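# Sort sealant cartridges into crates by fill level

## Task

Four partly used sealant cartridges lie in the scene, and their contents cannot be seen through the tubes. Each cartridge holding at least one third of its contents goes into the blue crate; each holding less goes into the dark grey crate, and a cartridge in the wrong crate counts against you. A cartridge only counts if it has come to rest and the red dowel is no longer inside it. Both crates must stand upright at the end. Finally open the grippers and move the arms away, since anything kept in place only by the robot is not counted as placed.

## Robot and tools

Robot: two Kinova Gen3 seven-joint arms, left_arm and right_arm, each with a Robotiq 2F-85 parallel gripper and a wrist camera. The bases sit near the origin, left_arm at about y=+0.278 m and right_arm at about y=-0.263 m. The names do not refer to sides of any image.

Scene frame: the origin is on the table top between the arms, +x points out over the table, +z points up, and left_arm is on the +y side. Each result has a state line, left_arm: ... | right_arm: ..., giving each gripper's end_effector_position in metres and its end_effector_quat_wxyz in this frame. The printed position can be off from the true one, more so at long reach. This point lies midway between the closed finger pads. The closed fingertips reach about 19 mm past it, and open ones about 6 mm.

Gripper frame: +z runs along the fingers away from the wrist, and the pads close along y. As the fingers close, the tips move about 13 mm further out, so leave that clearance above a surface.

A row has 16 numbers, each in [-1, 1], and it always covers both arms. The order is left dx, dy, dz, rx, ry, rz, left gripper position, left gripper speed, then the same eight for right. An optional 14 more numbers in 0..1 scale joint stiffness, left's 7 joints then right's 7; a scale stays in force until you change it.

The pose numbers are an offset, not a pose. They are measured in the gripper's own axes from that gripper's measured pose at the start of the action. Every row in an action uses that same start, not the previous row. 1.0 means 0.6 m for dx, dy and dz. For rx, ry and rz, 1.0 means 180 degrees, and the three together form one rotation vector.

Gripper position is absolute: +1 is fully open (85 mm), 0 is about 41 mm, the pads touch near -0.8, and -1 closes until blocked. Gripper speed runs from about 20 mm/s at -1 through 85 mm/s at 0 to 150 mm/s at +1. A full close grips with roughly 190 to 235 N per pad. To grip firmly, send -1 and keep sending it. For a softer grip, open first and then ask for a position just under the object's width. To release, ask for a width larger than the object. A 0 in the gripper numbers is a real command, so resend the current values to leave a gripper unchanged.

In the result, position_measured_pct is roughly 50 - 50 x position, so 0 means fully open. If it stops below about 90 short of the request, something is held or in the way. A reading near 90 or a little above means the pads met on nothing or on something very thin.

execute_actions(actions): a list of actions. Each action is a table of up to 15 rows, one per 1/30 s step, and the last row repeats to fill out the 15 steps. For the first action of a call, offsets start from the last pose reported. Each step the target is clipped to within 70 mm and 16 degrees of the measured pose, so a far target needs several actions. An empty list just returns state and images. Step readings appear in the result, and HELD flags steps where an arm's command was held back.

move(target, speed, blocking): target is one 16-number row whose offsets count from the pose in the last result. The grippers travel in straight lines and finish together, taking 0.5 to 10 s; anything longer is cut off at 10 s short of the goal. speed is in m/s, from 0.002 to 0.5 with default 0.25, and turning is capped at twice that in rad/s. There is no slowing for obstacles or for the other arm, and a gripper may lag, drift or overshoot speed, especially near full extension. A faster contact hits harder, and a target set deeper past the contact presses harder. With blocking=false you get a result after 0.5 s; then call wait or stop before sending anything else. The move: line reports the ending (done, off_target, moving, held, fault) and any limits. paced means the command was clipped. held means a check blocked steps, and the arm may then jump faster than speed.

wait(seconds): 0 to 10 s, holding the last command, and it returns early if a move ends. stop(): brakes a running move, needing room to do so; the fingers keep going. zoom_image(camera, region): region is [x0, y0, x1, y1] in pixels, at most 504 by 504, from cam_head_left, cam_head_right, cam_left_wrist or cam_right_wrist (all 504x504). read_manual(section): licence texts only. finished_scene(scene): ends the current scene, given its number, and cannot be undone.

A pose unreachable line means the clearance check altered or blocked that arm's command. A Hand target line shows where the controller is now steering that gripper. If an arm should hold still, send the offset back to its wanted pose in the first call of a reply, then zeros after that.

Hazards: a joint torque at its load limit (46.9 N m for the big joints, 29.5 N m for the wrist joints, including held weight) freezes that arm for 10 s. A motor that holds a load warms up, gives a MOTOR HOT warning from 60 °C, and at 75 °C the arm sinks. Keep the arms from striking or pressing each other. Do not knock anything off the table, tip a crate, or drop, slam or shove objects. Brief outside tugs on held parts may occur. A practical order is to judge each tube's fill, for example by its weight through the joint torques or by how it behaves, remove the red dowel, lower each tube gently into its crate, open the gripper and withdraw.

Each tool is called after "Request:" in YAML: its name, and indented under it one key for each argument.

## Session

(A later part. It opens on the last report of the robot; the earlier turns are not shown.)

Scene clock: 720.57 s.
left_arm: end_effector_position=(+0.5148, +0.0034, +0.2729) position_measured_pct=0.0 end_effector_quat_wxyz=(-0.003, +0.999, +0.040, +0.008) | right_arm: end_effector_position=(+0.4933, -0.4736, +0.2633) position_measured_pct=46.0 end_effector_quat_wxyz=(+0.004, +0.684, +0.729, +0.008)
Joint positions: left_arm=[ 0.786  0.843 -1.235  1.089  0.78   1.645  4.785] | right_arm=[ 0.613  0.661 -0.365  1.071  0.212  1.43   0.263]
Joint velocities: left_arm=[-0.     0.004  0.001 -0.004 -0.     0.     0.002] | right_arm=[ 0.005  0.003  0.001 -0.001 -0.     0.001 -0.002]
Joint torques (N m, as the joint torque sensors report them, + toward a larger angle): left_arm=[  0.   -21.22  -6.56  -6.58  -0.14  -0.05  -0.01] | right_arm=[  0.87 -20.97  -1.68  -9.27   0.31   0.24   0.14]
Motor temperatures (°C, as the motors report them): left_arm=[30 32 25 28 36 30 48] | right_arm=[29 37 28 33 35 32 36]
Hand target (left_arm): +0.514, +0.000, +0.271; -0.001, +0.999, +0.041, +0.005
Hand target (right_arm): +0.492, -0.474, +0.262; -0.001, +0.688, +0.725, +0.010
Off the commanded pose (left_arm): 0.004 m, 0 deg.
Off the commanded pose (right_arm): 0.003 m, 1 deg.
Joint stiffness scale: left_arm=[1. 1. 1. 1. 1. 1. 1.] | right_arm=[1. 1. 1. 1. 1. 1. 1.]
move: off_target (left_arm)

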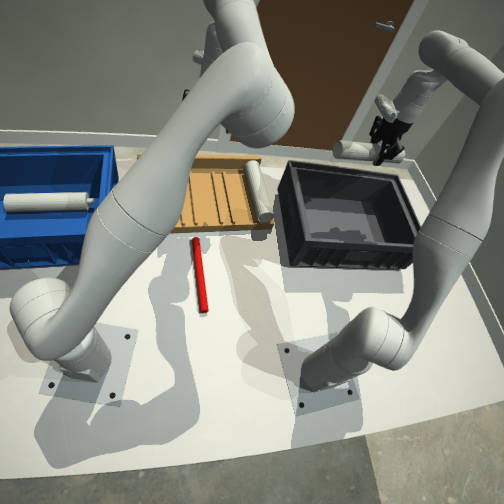

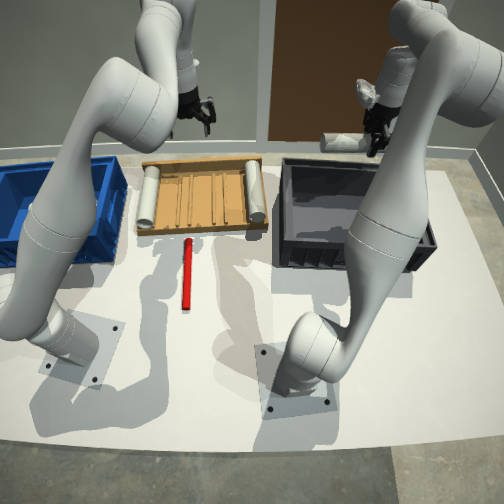

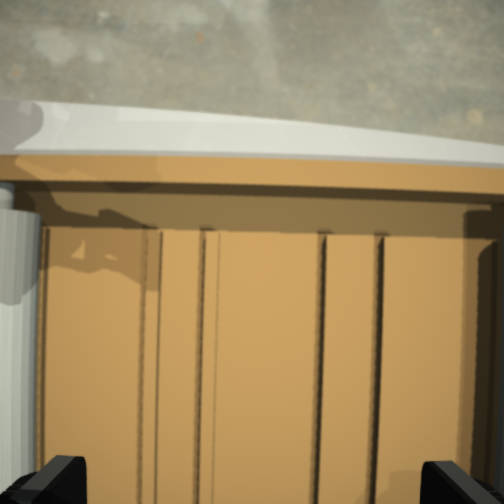

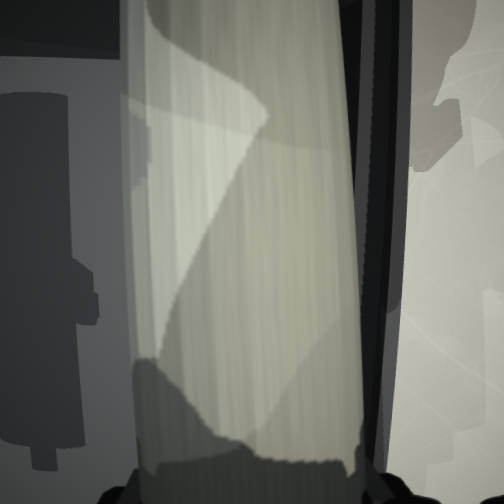

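Request:
move:
  target: [-0.015, 0.30, 0.183, 0, 0, 0.005, 1, 0, 0, -0.075, 0, 0, 0, 0, -1, 0]
  speed: 0.2

Request:
move:
  target: [0, 0, 0, 0, 0, 0, 1, 0, 0, 0, 0.365, 0, 0, 0, -1, 0]
  speed: 0.12

Scene clock: 733.97 s.
left_arm: end_effector_position=(+0.5238, -0.1742, +0.1643) position_measured_pct=0.0 end_effector_quat_wxyz=(-0.004, +0.999, +0.031, +0.013) | right_arm: end_effector_position=(+0.4472, -0.4790, +0.2615) position_measured_pct=46.0 end_effector_quat_wxyz=(+0.003, +0.686, +0.727, +0.004)
Joint positions: left_arm=[ 0.794  1.126 -1.086  0.692  0.909  1.615  5.17 ] | right_arm=[ 0.683  0.566 -0.376  1.248  0.199  1.355  0.284]
Joint velocities: left_arm=[-0.003  0.002 -0.001 -0.003 -0.     0.001  0.001] | right_arm=[ 0.004 -0.001 -0.004  0.002  0.    -0.001 -0.001]
Joint torques (N m, as the joint torque sensors report them, + toward a larger angle): left_arm=[ -0.52 -26.83  -5.58  -5.61  -0.03  -0.09   0.37] | right_arm=[ -0.02 -19.44  -1.3   -9.47   0.     0.06  -0.08]
Motor temperatures (°C, as the motors report them): left_arm=[30 32 25 28 36 30 48] | right_arm=[29 37 28 33 35 32 36]
Hand target (left_arm): +0.522, -0.176, +0.162; -0.003, +0.999, +0.032, +0.008
Hand target (right_arm): +0.448, -0.477, +0.263; +0.004, +0.684, +0.729, +0.008
Off the commanded pose (left_arm): 0.003 m, 1 deg.
Off the commanded pose (right_arm): 0.003 m, 1 deg.
Joint stiffness scale: left_arm=[1. 1. 1. 1. 1. 1. 1.] | right_arm=[1. 1. 1. 1. 1. 1. 1.]
move: done

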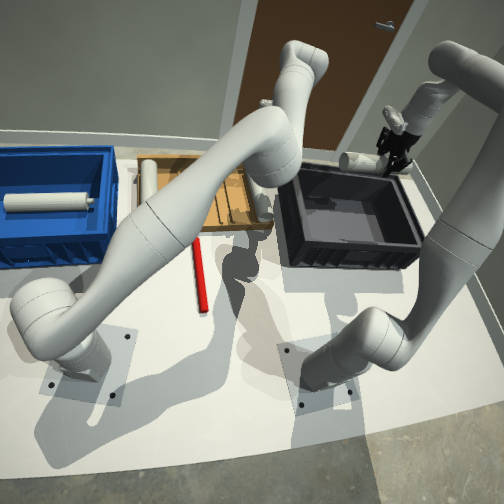

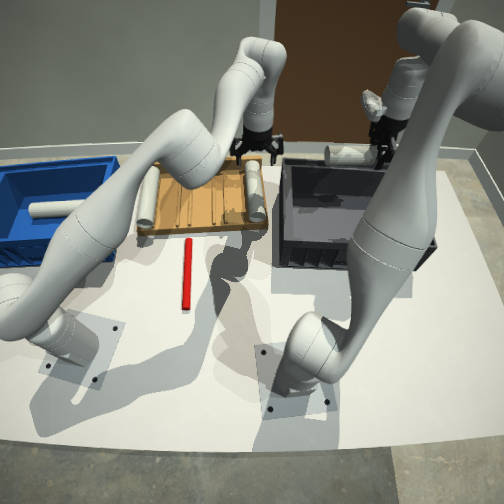

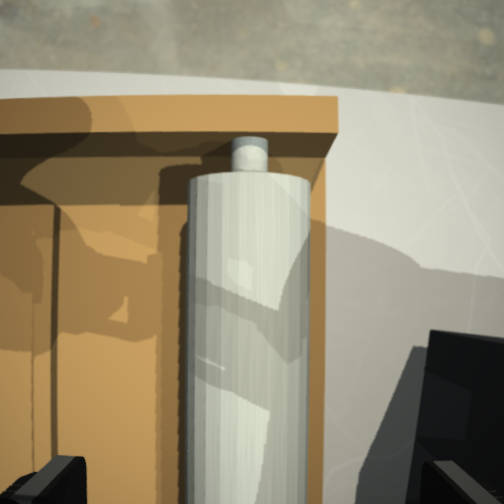

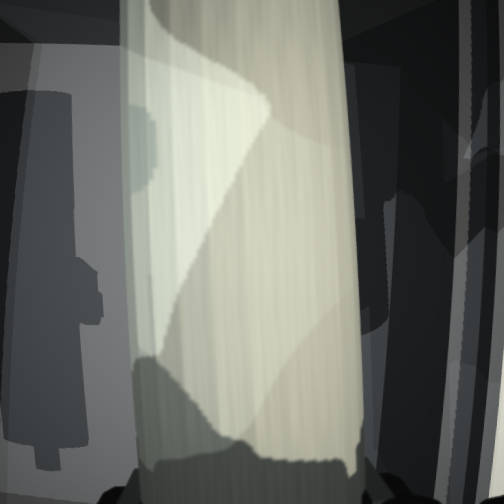

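Scene clock: 736.27 s.
left_arm: end_effector_position=(+0.5238, -0.1742, +0.1643) position_measured_pct=0.0 end_effector_quat_wxyz=(-0.004, +0.999, +0.031, +0.013) | right_arm: end_effector_position=(+0.4496, -0.4777, +0.0451) position_measured_pct=46.0 end_effector_quat_wxyz=(+0.002, +0.686, +0.727, +0.006)
Joint positions: left_arm=[ 0.794  1.126 -1.086  0.692  0.909  1.615  5.17 ] | right_arm=[ 0.647  0.818 -0.299  1.544  0.287  0.814  0.206]
Joint velocities: left_arm=[-0.    -0.     0.     0.     0.    -0.001  0.   ] | right_arm=[-0.004  0.004  0.004  0.001  0.001 -0.001  0.   ]
Joint torques (N m, as the joint torque sensors report them, + toward a larger angle): left_arm=[ -0.11 -26.58  -4.79  -5.79  -0.21  -0.11   0.06] | right_arm=[  0.49 -20.61  -1.89  -6.78  -0.04  -0.1    0.23]
Motor temperatures (°C, as the motors report them): left_arm=[30 32 25 28 36 30 48] | right_arm=[29 37 28 33 35 32 36]
Hand target (left_arm): +0.524, -0.174, +0.164; -0.004, +0.999, +0.031, +0.013
Hand target (right_arm): +0.449, -0.479, +0.042; +0.003, +0.686, +0.727, +0.003
Off the commanded pose (left_arm): 0.000 m, 0 deg.
Off the commanded pose (right_arm): 0.003 m, 0 deg.
Joint stiffness scale: left_arm=[1. 1. 1. 1. 1. 1. 1.] | right_arm=[1. 1. 1. 1. 1. 1. 1.]
move: done

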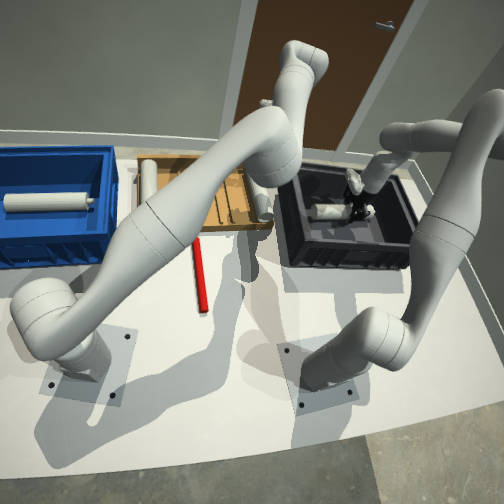

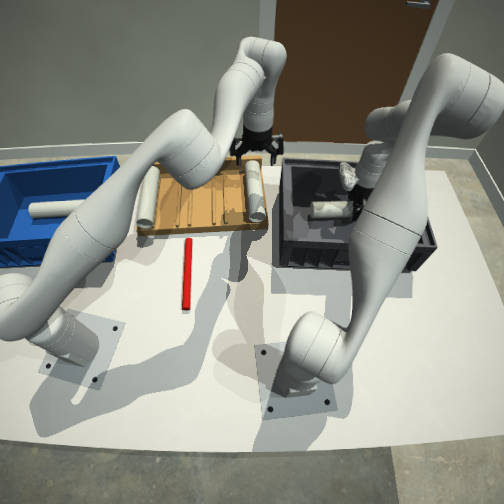

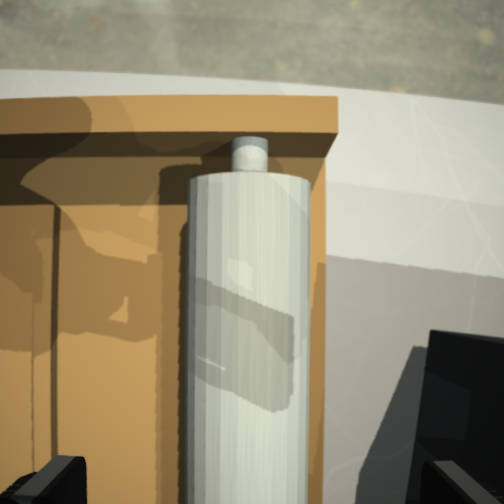

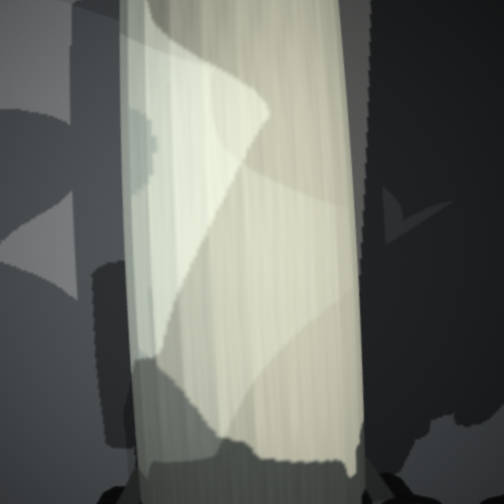

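Request:
move:
  target: [0, -0.003, 0.193, 0, 0, 0, 0.55, 0, 0, 0, 0, 0, 0, 0, 0.6, 0]
  speed: 0.1

Request:
move:
  target: [0, 0, 0, 0, 0, 0, -1, 0, 0, 0, -0.37, 0, 0, 0, 0.6, 0]
  speed: 0.15

Request:
move:
  target: [0, 0, -0.37, 0, 0, 0, -1, 0, 0, 0, 0, 0, 0, 0, 1, 0]
  speed: 0.15

Scene clock: 746.40 s.
left_arm: end_effector_position=(+0.5289, -0.1691, +0.0525) position_measured_pct=22.2 end_effector_quat_wxyz=(-0.007, +0.999, +0.033, +0.015) | right_arm: end_effector_position=(+0.4496, -0.4775, +0.0449) position_measured_pct=19.8 end_effector_quat_wxyz=(+0.002, +0.686, +0.727, +0.006)
Joint positions: left_arm=[ 0.825  1.238 -1.025  0.852  0.934  1.392  5.102] | right_arm=[ 0.647  0.818 -0.298  1.544  0.287  0.814  0.206]
Joint velocities: left_arm=[ 0.     0.     0.003  0.     0.    -0.001 -0.001] | right_arm=[-0.    -0.     0.    -0.001 -0.    -0.     0.   ]
Joint torques (N m, as the joint torque sensors report them, + toward a larger angle): left_arm=[ -0.12 -27.03  -6.68  -5.67  -0.38  -0.19   0.25] | right_arm=[  0.26 -20.17  -1.01  -6.91   0.31   0.16   0.37]
Motor temperatures (°C, as the motors report them): left_arm=[30 32 25 28 36 30 48] | right_arm=[29 37 28 33 35 32 36]
Hand target (left_arm): +0.527, -0.171, +0.049; -0.005, +0.999, +0.031, +0.013
Hand target (right_arm): +0.450, -0.478, +0.045; +0.002, +0.686, +0.727, +0.006
Off the commanded pose (left_arm): 0.005 m, 0 deg.
Off the commanded pose (right_arm): 0.000 m, 0 deg.
Joint stiffness scale: left_arm=[1. 1. 1. 1. 1. 1. 1.] | right_arm=[1. 1. 1. 1. 1. 1. 1.]
move: off_target (left_arm)

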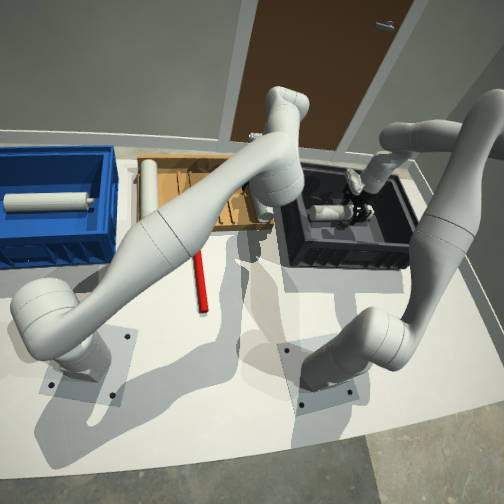

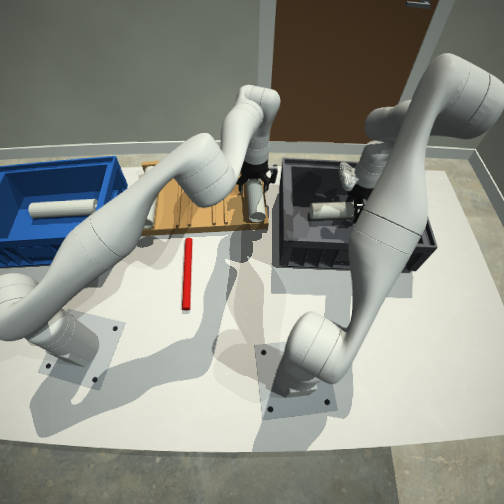

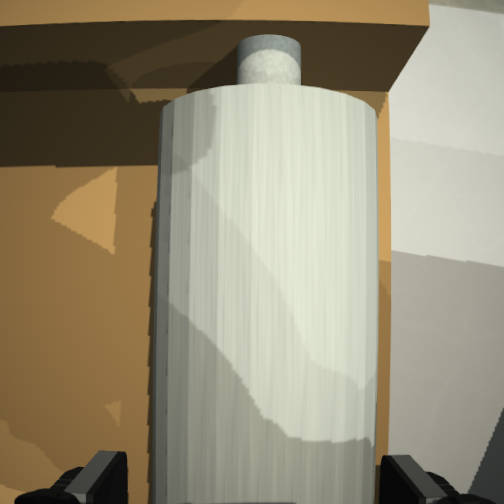

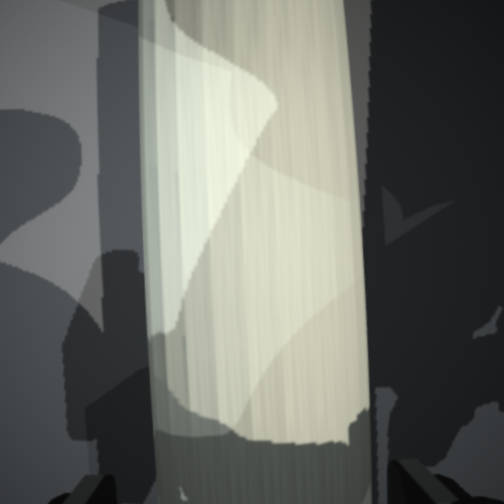

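Scene clock: 748.33 s.
left_arm: end_effector_position=(+0.5288, -0.1702, +0.0532) position_measured_pct=46.4 end_effector_quat_wxyz=(-0.006, +0.999, +0.032, +0.016) | right_arm: end_effector_position=(+0.4471, -0.4818, +0.2642) position_measured_pct=19.8 end_effector_quat_wxyz=(+0.003, +0.688, +0.726, +0.002)
Joint positions: left_arm=[ 0.825  1.237 -1.025  0.851  0.935  1.392  5.102] | right_arm=[ 0.677  0.566 -0.362  1.238  0.194  1.364  0.288]
Joint velocities: left_arm=[-0.    -0.    -0.001  0.     0.     0.    -0.   ] | right_arm=[-0.     0.    -0.002 -0.001 -0.     0.002  0.001]
Joint torques (N m, as the joint torque sensors report them, + toward a larger angle): left_arm=[ -2.43 -25.49  -7.42  -3.06  -1.97   0.85   0.  ] | right_arm=[  0.47 -18.72  -0.97  -8.03   0.03   0.18   0.2 ]
Motor temperatures (°C, as the motors report them): left_arm=[30 32 25 28 36 30 48] | right_arm=[29 37 28 33 35 32 36]
Hand target (left_arm): +0.529, -0.169, +0.053; -0.007, +0.999, +0.033, +0.015
Hand target (right_arm): +0.448, -0.479, +0.267; +0.002, +0.686, +0.727, +0.006
Off the commanded pose (left_arm): 0.001 m, 0 deg.
Off the commanded pose (right_arm): 0.004 m, 1 deg.
Joint stiffness scale: left_arm=[1. 1. 1. 1. 1. 1. 1.] | right_arm=[1. 1. 1. 1. 1. 1. 1.]
move: off_target (right_arm)

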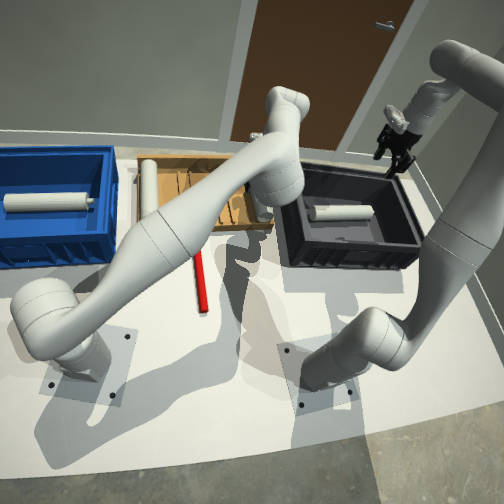

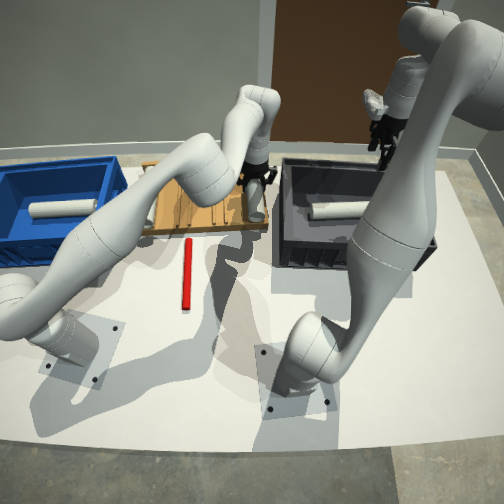

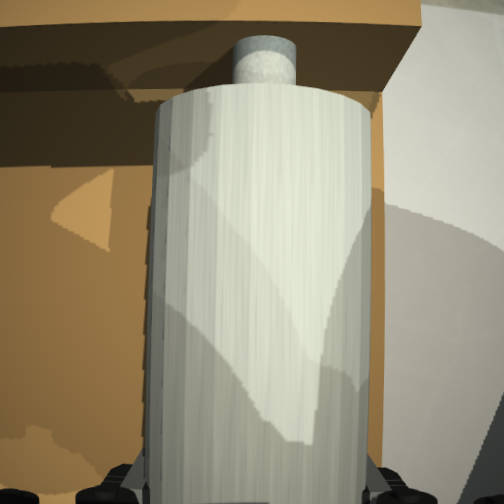

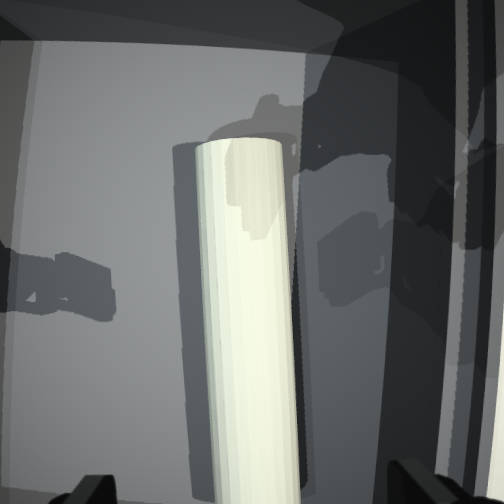

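Scene clock: 750.43 s.
left_arm: end_effector_position=(+0.5234, -0.1721, +0.2766) position_measured_pct=46.4 end_effector_quat_wxyz=(-0.007, +0.999, +0.031, +0.020) | right_arm: end_effector_position=(+0.4471, -0.4818, +0.2642) position_measured_pct=0.0 end_effector_quat_wxyz=(+0.003, +0.688, +0.726, +0.002)
Joint positions: left_arm=[ 0.657  1.058 -1.066  0.312  0.907  1.89   5.335] | right_arm=[ 0.677  0.566 -0.362  1.238  0.194  1.364  0.288]
Joint velocities: left_arm=[-0.009 -0.     0.01  -0.009  0.     0.003  0.004] | right_arm=[-0.     0.     0.     0.001 -0.    -0.002 -0.   ]
Joint torques (N m, as the joint torque sensors report them, + toward a larger angle): left_arm=[ -0.26 -29.12  -2.87  -5.85  -0.43  -0.12   0.14] | right_arm=[  0.16 -18.85  -1.16  -8.61   0.3    0.17   0.44]
Motor temperatures (°C, as the motors report them): left_arm=[30 32 25 28 36 30 48] | right_arm=[29 37 28 33 35 32 36]
Hand target (left_arm): +0.522, -0.173, +0.275; -0.006, +0.999, +0.032, +0.016
Hand target (right_arm): +0.447, -0.482, +0.264; +0.003, +0.688, +0.726, +0.002
Off the commanded pose (left_arm): 0.002 m, 1 deg.
Off the commanded pose (right_arm): 0.000 m, 0 deg.
Joint stiffness scale: left_arm=[1. 1. 1. 1. 1. 1. 1.] | right_arm=[1. 1. 1. 1. 1. 1. 1.]
move: done

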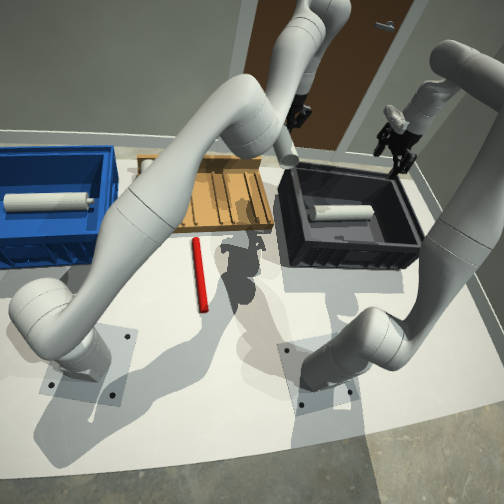

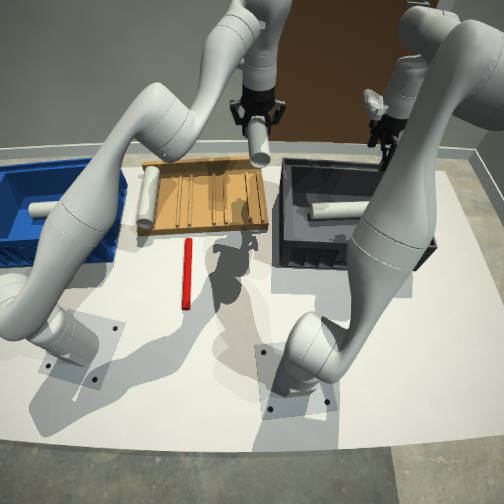

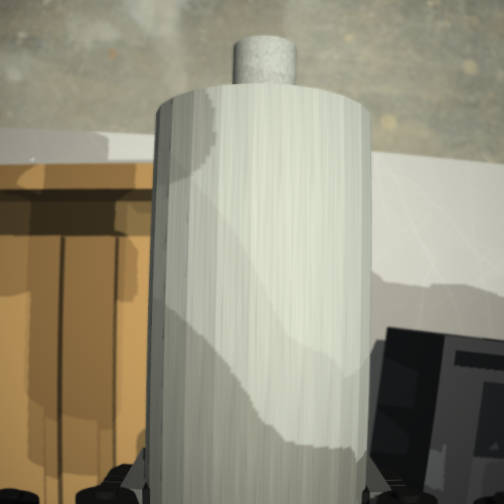

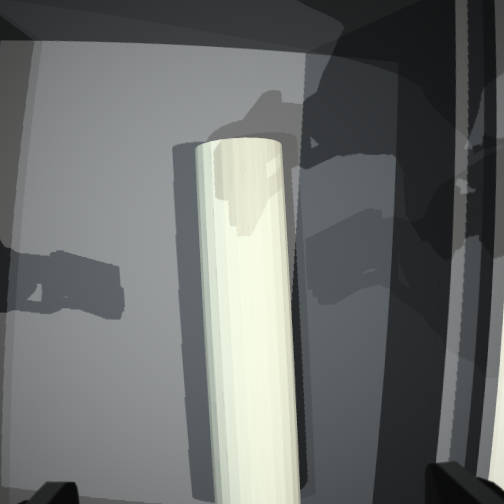

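Request:
move:
  target: [-0.18, -0.99, 0, 0, -0.01, 0.52, -1, 0, 0.55, 0.083, -0.05, 0, 0, -0.5, 1, 0]
  speed: 0.25

Scene clock: 768.67 s.
left_arm: end_effector_position=(+0.3771, +0.4156, +0.2807) position_measured_pct=46.4 end_effector_quat_wxyz=(-0.022, +0.709, -0.705, -0.006) | right_arm: end_effector_position=(+0.4782, -0.1478, +0.2955) position_measured_pct=0.0 end_effector_quat_wxyz=(+0.005, -0.023, +1.000, +0.004)
Joint positions: left_arm=[ 0.319  0.344 -1.242  1.746  0.325  1.253  2.355] | right_arm=[ 0.216  0.601 -0.742  1.172  0.392  1.493  1.066]
Joint velocities: left_arm=[-0.017  0.001  0.015 -0.001  0.    -0.    -0.   ] | right_arm=[-0.004  0.     0.    -0.     0.001  0.001 -0.001]
Joint torques (N m, as the joint torque sensors report them, + toward a larger angle): left_arm=[ -0.8  -10.81  -3.65  -9.49  -0.16  -0.02   0.19] | right_arm=[  1.15 -17.95  -2.71  -8.23  -0.03   0.07   0.25]
Motor temperatures (°C, as the motors report them): left_arm=[30 33 25 28 36 30 48] | right_arm=[29 37 28 33 35 32 36]
Hand target (left_arm): +0.379, +0.413, +0.280; -0.020, +0.707, -0.707, -0.004
Hand target (right_arm): +0.479, -0.149, +0.295; +0.004, -0.026, +1.000, +0.001
Off the commanded pose (left_arm): 0.002 m, 0 deg.
Off the commanded pose (right_arm): 0.002 m, 1 deg.
Joint stiffness scale: left_arm=[1. 1. 1. 1. 1. 1. 1.] | right_arm=[1. 1. 1. 1. 1. 1. 1.]
move: done

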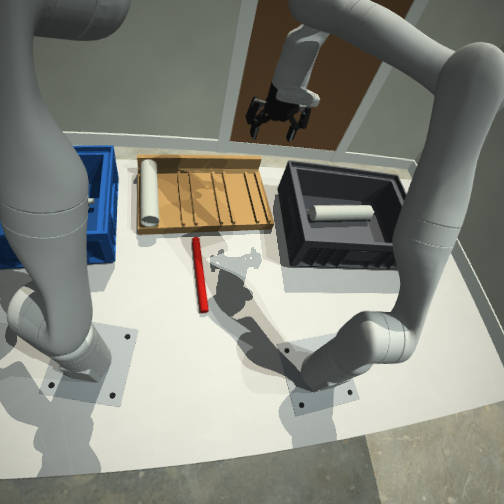

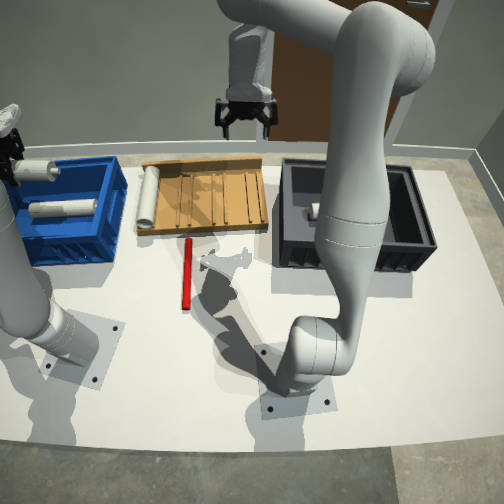

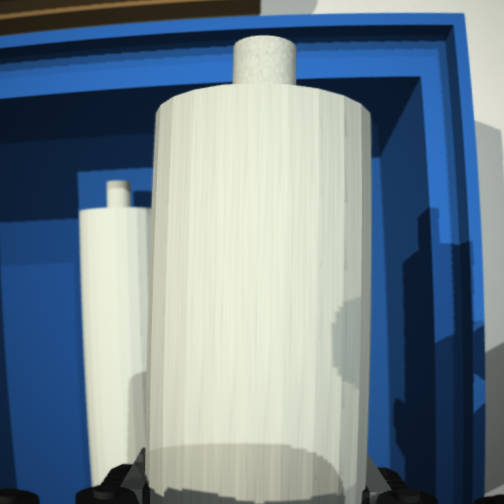

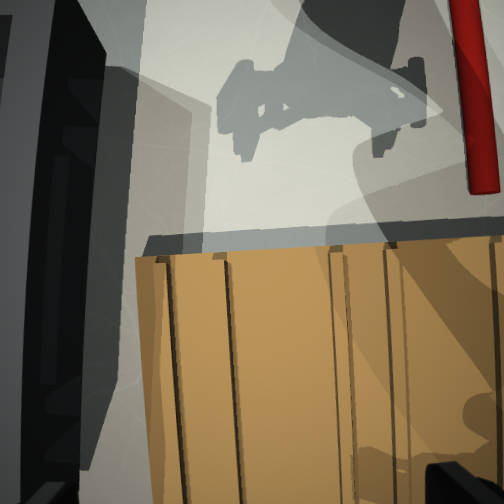

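Request:
move:
  target: [0, 0, 0.40, 0, 0, 0, -1, 0, -0.085, 0.33, 0.16, 0, 0, 0, 1, 0]
  speed: 0.12

Request:
move:
  target: [0, 0, 0, 0, 0, 0, 0.5, 0, 0, 0, 0, 0, 0, 0, 1, 0]

Request:
move:
  target: [0, 0, -0.42, 0, 0, 0, 0.5, 0, 0, 0, 0, 0, 0, 0, 1, 0]
  speed: 0.15

Scene clock: 781.70 s.
left_arm: end_effector_position=(+0.3829, +0.4271, +0.0440) position_measured_pct=46.4 end_effector_quat_wxyz=(-0.024, +0.708, -0.705, -0.008) | right_arm: end_effector_position=(+0.5197, +0.0553, +0.2035) position_measured_pct=0.0 end_effector_quat_wxyz=(+0.006, -0.025, +1.000, +0.009)
Joint positions: left_arm=[-0.067  0.725 -0.832  2.09   0.866  0.66   1.869] | right_arm=[-0.229  0.927 -0.677  0.825  0.521  1.498  0.82 ]
Joint velocities: left_arm=[-0.009  0.001  0.007 -0.    -0.    -0.004  0.   ] | right_arm=[-0.005  0.003  0.006 -0.003 -0.     0.002 -0.   ]
Joint torques (N m, as the joint torque sensors report them, + toward a larger angle): left_arm=[ -0.33 -16.48  -4.93  -4.36  -0.17   0.09   0.04] | right_arm=[  0.07 -23.32  -2.41  -7.43  -0.06   0.14   0.23]
Motor temperatures (°C, as the motors report them): left_arm=[30 33 25 28 36 30 48] | right_arm=[29 37 28 33 35 32 36]
Hand target (left_arm): +0.382, +0.426, +0.042; -0.023, +0.709, -0.705, -0.007
Hand target (right_arm): +0.520, +0.054, +0.202; +0.005, -0.023, +1.000, +0.004
Off the commanded pose (left_arm): 0.004 m, 0 deg.
Off the commanded pose (right_arm): 0.003 m, 1 deg.
Joint stiffness scale: left_arm=[1. 1. 1. 1. 1. 1. 1.] | right_arm=[1. 1. 1. 1. 1. 1. 1.]
move: off_target (left_arm)

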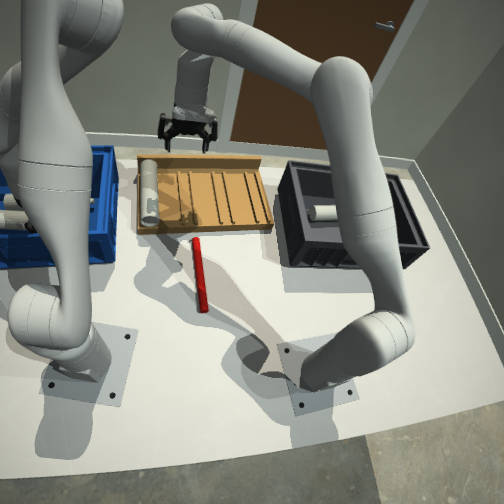

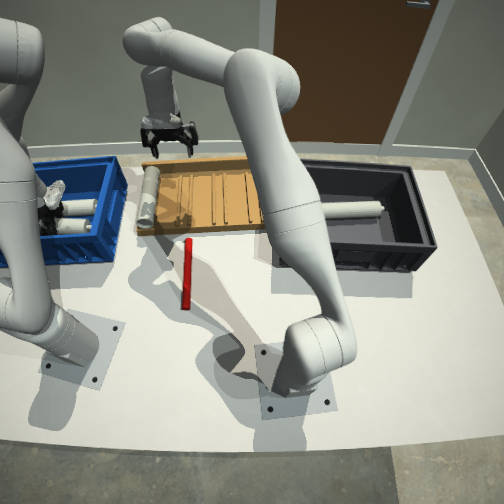

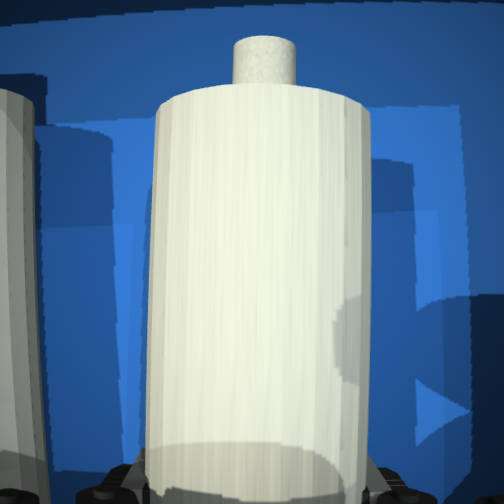

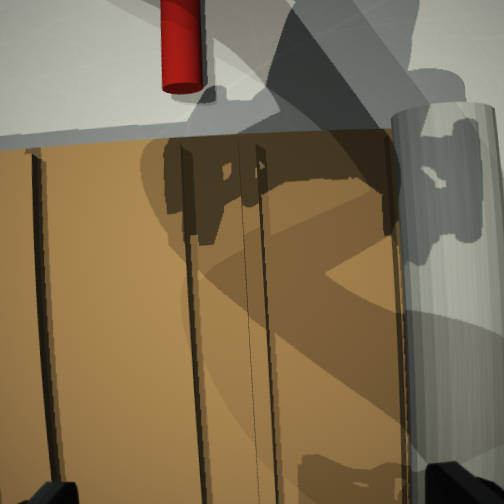

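Scene clock: 782.30 s.
left_arm: end_effector_position=(+0.3829, +0.4271, +0.0440) position_measured_pct=25.0 end_effector_quat_wxyz=(-0.024, +0.708, -0.705, -0.008) | right_arm: end_effector_position=(+0.5197, +0.0554, +0.2035) position_measured_pct=0.0 end_effector_quat_wxyz=(+0.006, -0.025, +1.000, +0.009)
Joint positions: left_arm=[-0.067  0.725 -0.832  2.09   0.866  0.66   1.869] | right_arm=[-0.229  0.927 -0.677  0.825  0.521  1.498  0.82 ]
Joint velocities: left_arm=[ 0.001 -0.     0.001 -0.     0.    -0.    -0.   ] | right_arm=[ 0.001  0.    -0.     0.001 -0.    -0.001  0.   ]
Joint torques (N m, as the joint torque sensors report them, + toward a larger angle): left_arm=[ -0.16 -15.34  -4.57  -4.11  -0.25  -0.12   0.09] | right_arm=[  0.17 -22.84  -2.8   -7.69   0.22   0.11   0.24]
Motor temperatures (°C, as the motors report them): left_arm=[30 33 25 28 36 30 48] | right_arm=[29 37 28 33 35 32 36]
Hand target (left_arm): +0.383, +0.427, +0.044; -0.024, +0.708, -0.705, -0.008
Hand target (right_arm): +0.520, +0.055, +0.203; +0.006, -0.025, +1.000, +0.009
Off the commanded pose (left_arm): 0.000 m, 0 deg.
Off the commanded pose (right_arm): 0.000 m, 0 deg.
Joint stiffness scale: left_arm=[1. 1. 1. 1. 1. 1. 1.] | right_arm=[1. 1. 1. 1. 1. 1. 1.]
move: done

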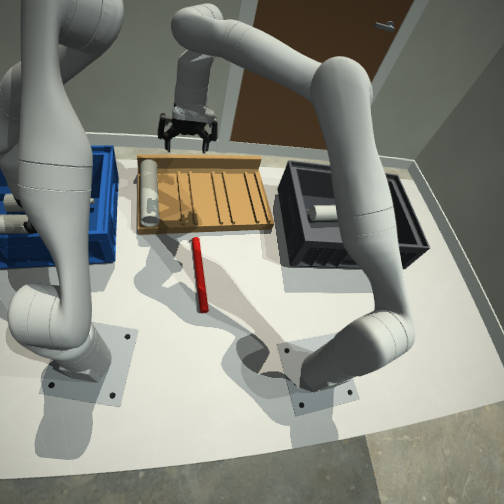

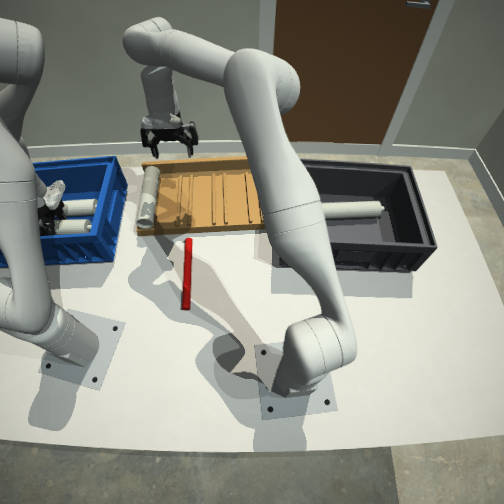

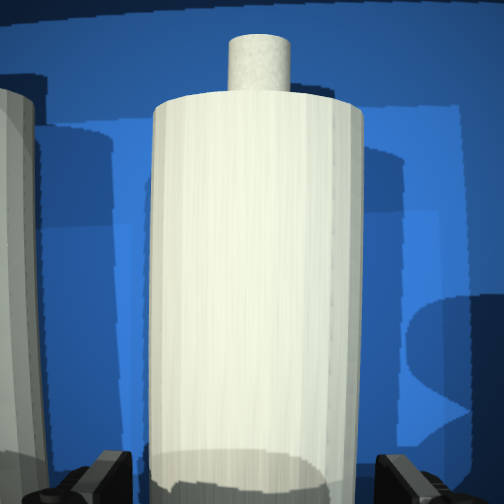

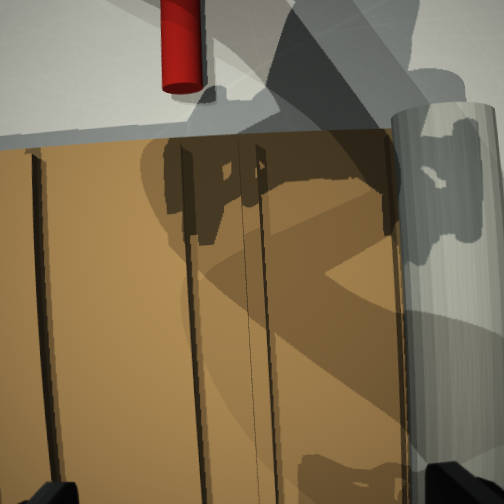

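Scene clock: 784.47 s.
left_arm: end_effector_position=(+0.3792, +0.4137, +0.2925) position_measured_pct=25.0 end_effector_quat_wxyz=(-0.022, +0.707, -0.707, -0.005) | right_arm: end_effector_position=(+0.5197, +0.0554, +0.2035) position_measured_pct=0.0 end_effector_quat_wxyz=(+0.006, -0.025, +1.000, +0.009)
Joint positions: left_arm=[ 0.324  0.329 -1.238  1.715  0.31   1.285  2.372] | right_arm=[-0.229  0.927 -0.677  0.825  0.521  1.498  0.82 ]
Joint velocities: left_arm=[ 0.01  -0.001 -0.008 -0.001  0.     0.002  0.   ] | right_arm=[ 0.     0.001 -0.     0.002  0.001  0.     0.   ]
Joint torques (N m, as the joint torque sensors report them, + toward a larger angle): left_arm=[-0.05 -9.95 -3.3  -8.67 -0.12 -0.08  0.09] | right_arm=[  0.55 -23.34  -2.94  -7.66   0.18   0.49   0.26]
Motor temperatures (°C, as the motors report them): left_arm=[30 33 25 28 36 30 48] | right_arm=[29 37 28 33 35 32 36]
Hand target (left_arm): +0.378, +0.415, +0.295; -0.023, +0.708, -0.706, -0.007
Hand target (right_arm): +0.520, +0.055, +0.203; +0.006, -0.025, +1.000, +0.009
Off the commanded pose (left_arm): 0.004 m, 0 deg.
Off the commanded pose (right_arm): 0.000 m, 0 deg.
Joint stiffness scale: left_arm=[1. 1. 1. 1. 1. 1. 1.] | right_arm=[1. 1. 1. 1. 1. 1. 1.]
move: off_target (left_arm)

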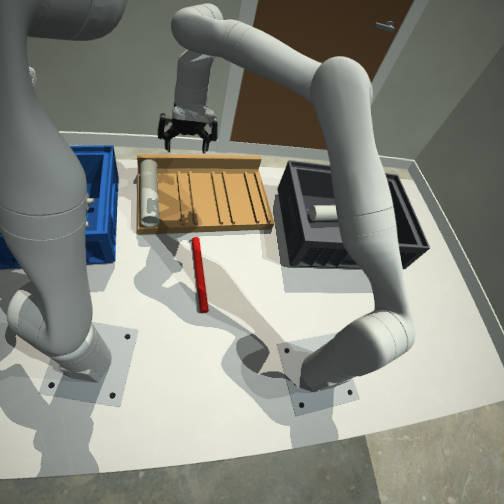

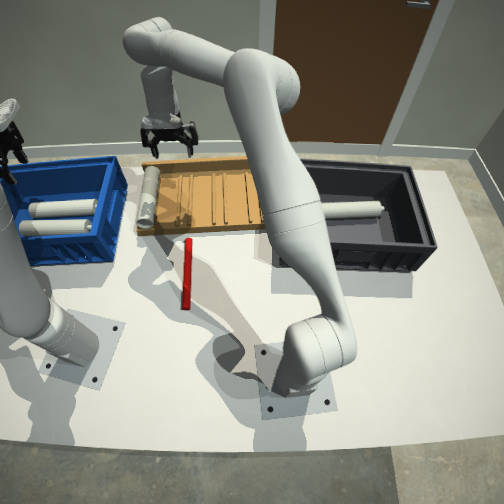

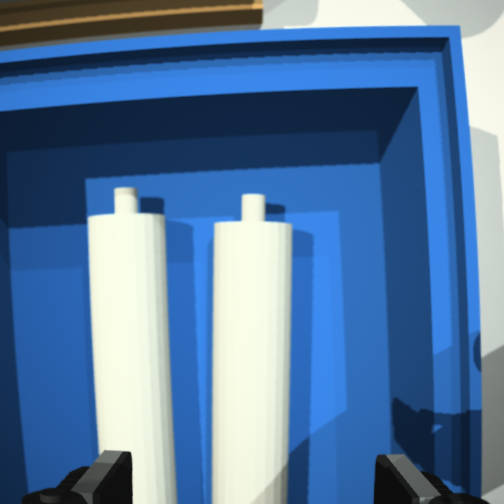

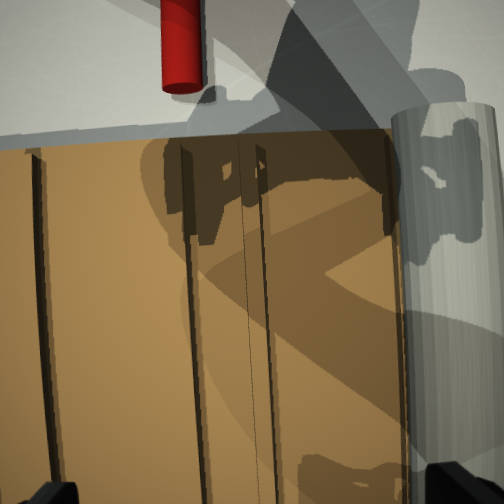

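Request:
execute_actions:
  actions: []

Scene clock: 808.27 s.
left_arm: end_effector_position=(+0.3793, +0.4134, +0.2926) position_measured_pct=25.0 end_effector_quat_wxyz=(-0.022, +0.706, -0.707, -0.005) | right_arm: end_effector_position=(+0.5197, +0.0554, +0.2035) position_measured_pct=0.0 end_effector_quat_wxyz=(+0.006, -0.025, +1.000, +0.009)
Joint positions: left_arm=[ 0.325  0.329 -1.239  1.715  0.31   1.285  2.372] | right_arm=[-0.229  0.927 -0.677  0.825  0.521  1.498  0.82 ]
Joint velocities: left_arm=[-0.    -0.002 -0.001 -0.     0.     0.001  0.   ] | right_arm=[-0.     0.     0.    -0.001  0.     0.001  0.001]
Joint torques (N m, as the joint torque sensors report them, + toward a larger angle): left_arm=[ -0.23 -10.03  -3.38  -8.57  -0.22  -0.14   0.11] | right_arm=[  0.72 -23.69  -3.06  -7.74  -0.22   0.32   0.21]
Motor temperatures (°C, as the motors report them): left_arm=[30 32 25 28 36 30 48] | right_arm=[29 37 28 33 35 32 36]
Hand target (left_arm): +0.378, +0.415, +0.295; -0.023, +0.708, -0.706, -0.007
Hand target (right_arm): +0.520, +0.055, +0.203; +0.006, -0.025, +1.000, +0.009
Off the commanded pose (left_arm): 0.004 m, 1 deg.
Off the commanded pose (right_arm): 0.000 m, 0 deg.
Joint stiffness scale: left_arm=[1. 1. 1. 1. 1. 1. 1.] | right_arm=[1. 1. 1. 1. 1. 1. 1.]

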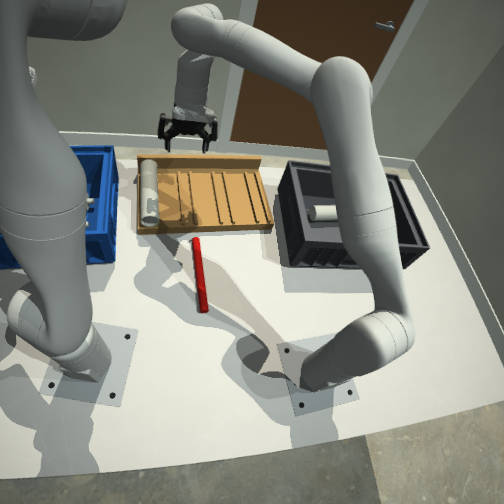

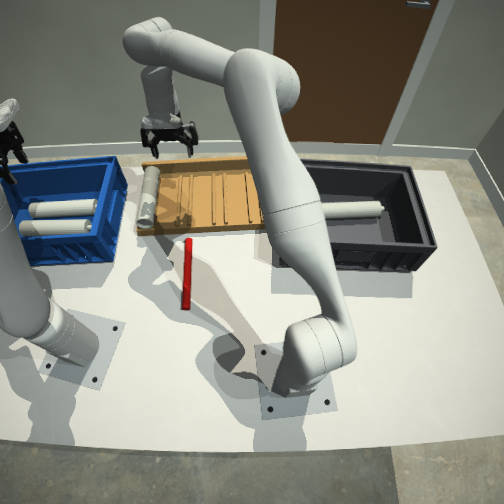

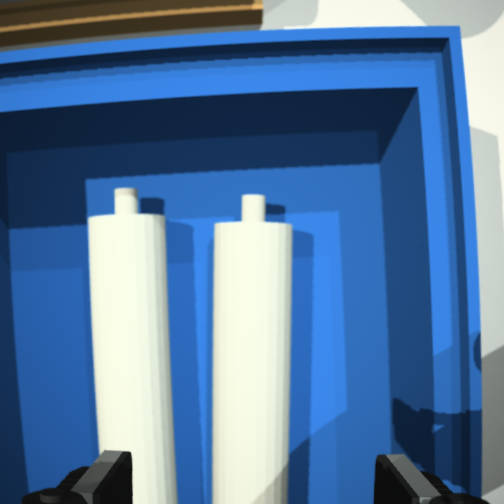

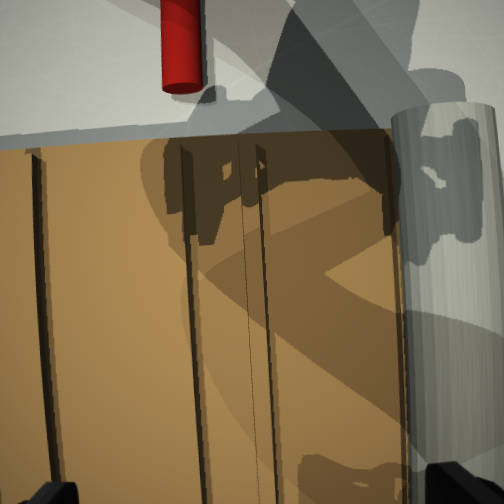

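Request:
move:
  target: [0,0,0,0,0,0,0.5,0, 0,0.17,0.05,0,0,0,1,0]
  speed: 0.12

Scene clock: 816.93 s.
left_arm: end_effector_position=(+0.3793, +0.4134, +0.2926) position_measured_pct=25.0 end_effector_quat_wxyz=(-0.022, +0.706, -0.707, -0.005) | right_arm: end_effector_position=(+0.5140, +0.1599, +0.1775) position_measured_pct=0.0 end_effector_quat_wxyz=(+0.006, -0.023, +1.000, +0.015)
Joint positions: left_arm=[ 0.325  0.329 -1.239  1.715  0.31   1.285  2.372] | right_arm=[-0.463  1.102 -0.631  0.483  0.543  1.607  0.782]
Joint velocities: left_arm=[-0.     0.001 -0.001  0.    -0.     0.001 -0.   ] | right_arm=[-0.005  0.005  0.003 -0.005 -0.     0.002 -0.001]
Joint torques (N m, as the joint torque sensors report them, + toward a larger angle): left_arm=[  0.07 -10.27  -3.33  -8.46  -0.04  -0.13   0.27] | right_arm=[  0.74 -25.26  -2.1   -7.94  -0.27  -0.06  -0.03]
Motor temperatures (°C, as the motors report them): left_arm=[30 32 25 28 36 30 48] | right_arm=[29 37 28 33 35 32 36]
Hand target (left_arm): +0.379, +0.413, +0.293; -0.022, +0.706, -0.707, -0.005
Hand target (right_arm): +0.515, +0.158, +0.175; +0.006, -0.025, +1.000, +0.009
Off the commanded pose (left_arm): 0.000 m, 0 deg.
Off the commanded pose (right_arm): 0.003 m, 1 deg.
Joint stiffness scale: left_arm=[1. 1. 1. 1. 1. 1. 1.] | right_arm=[1. 1. 1. 1. 1. 1. 1.]
move: done

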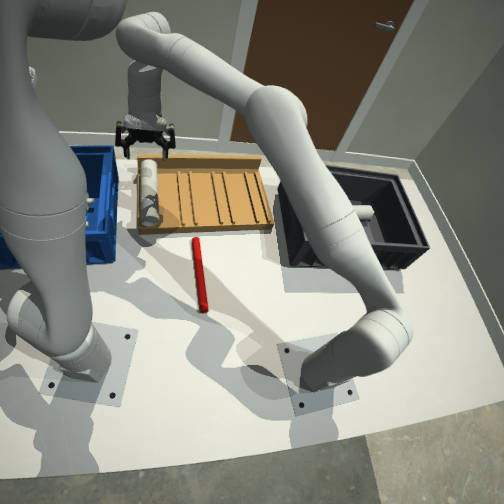

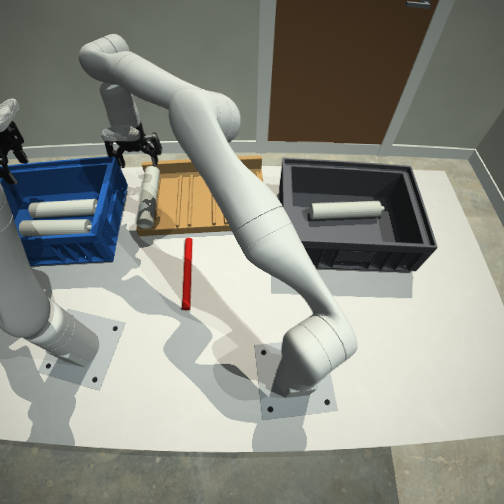

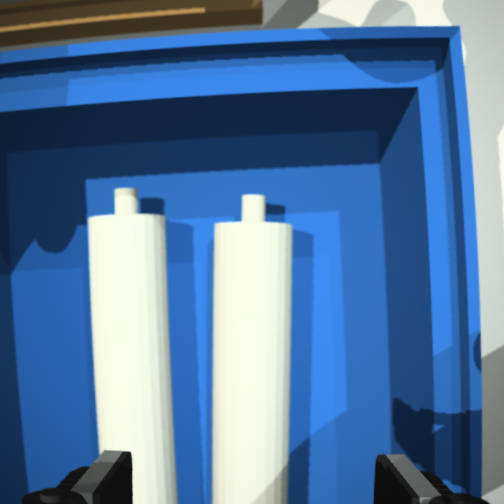

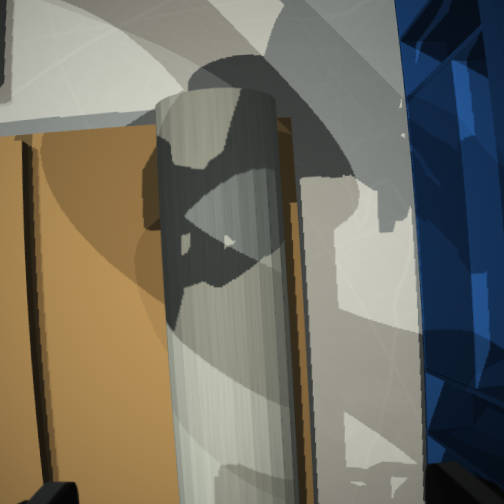

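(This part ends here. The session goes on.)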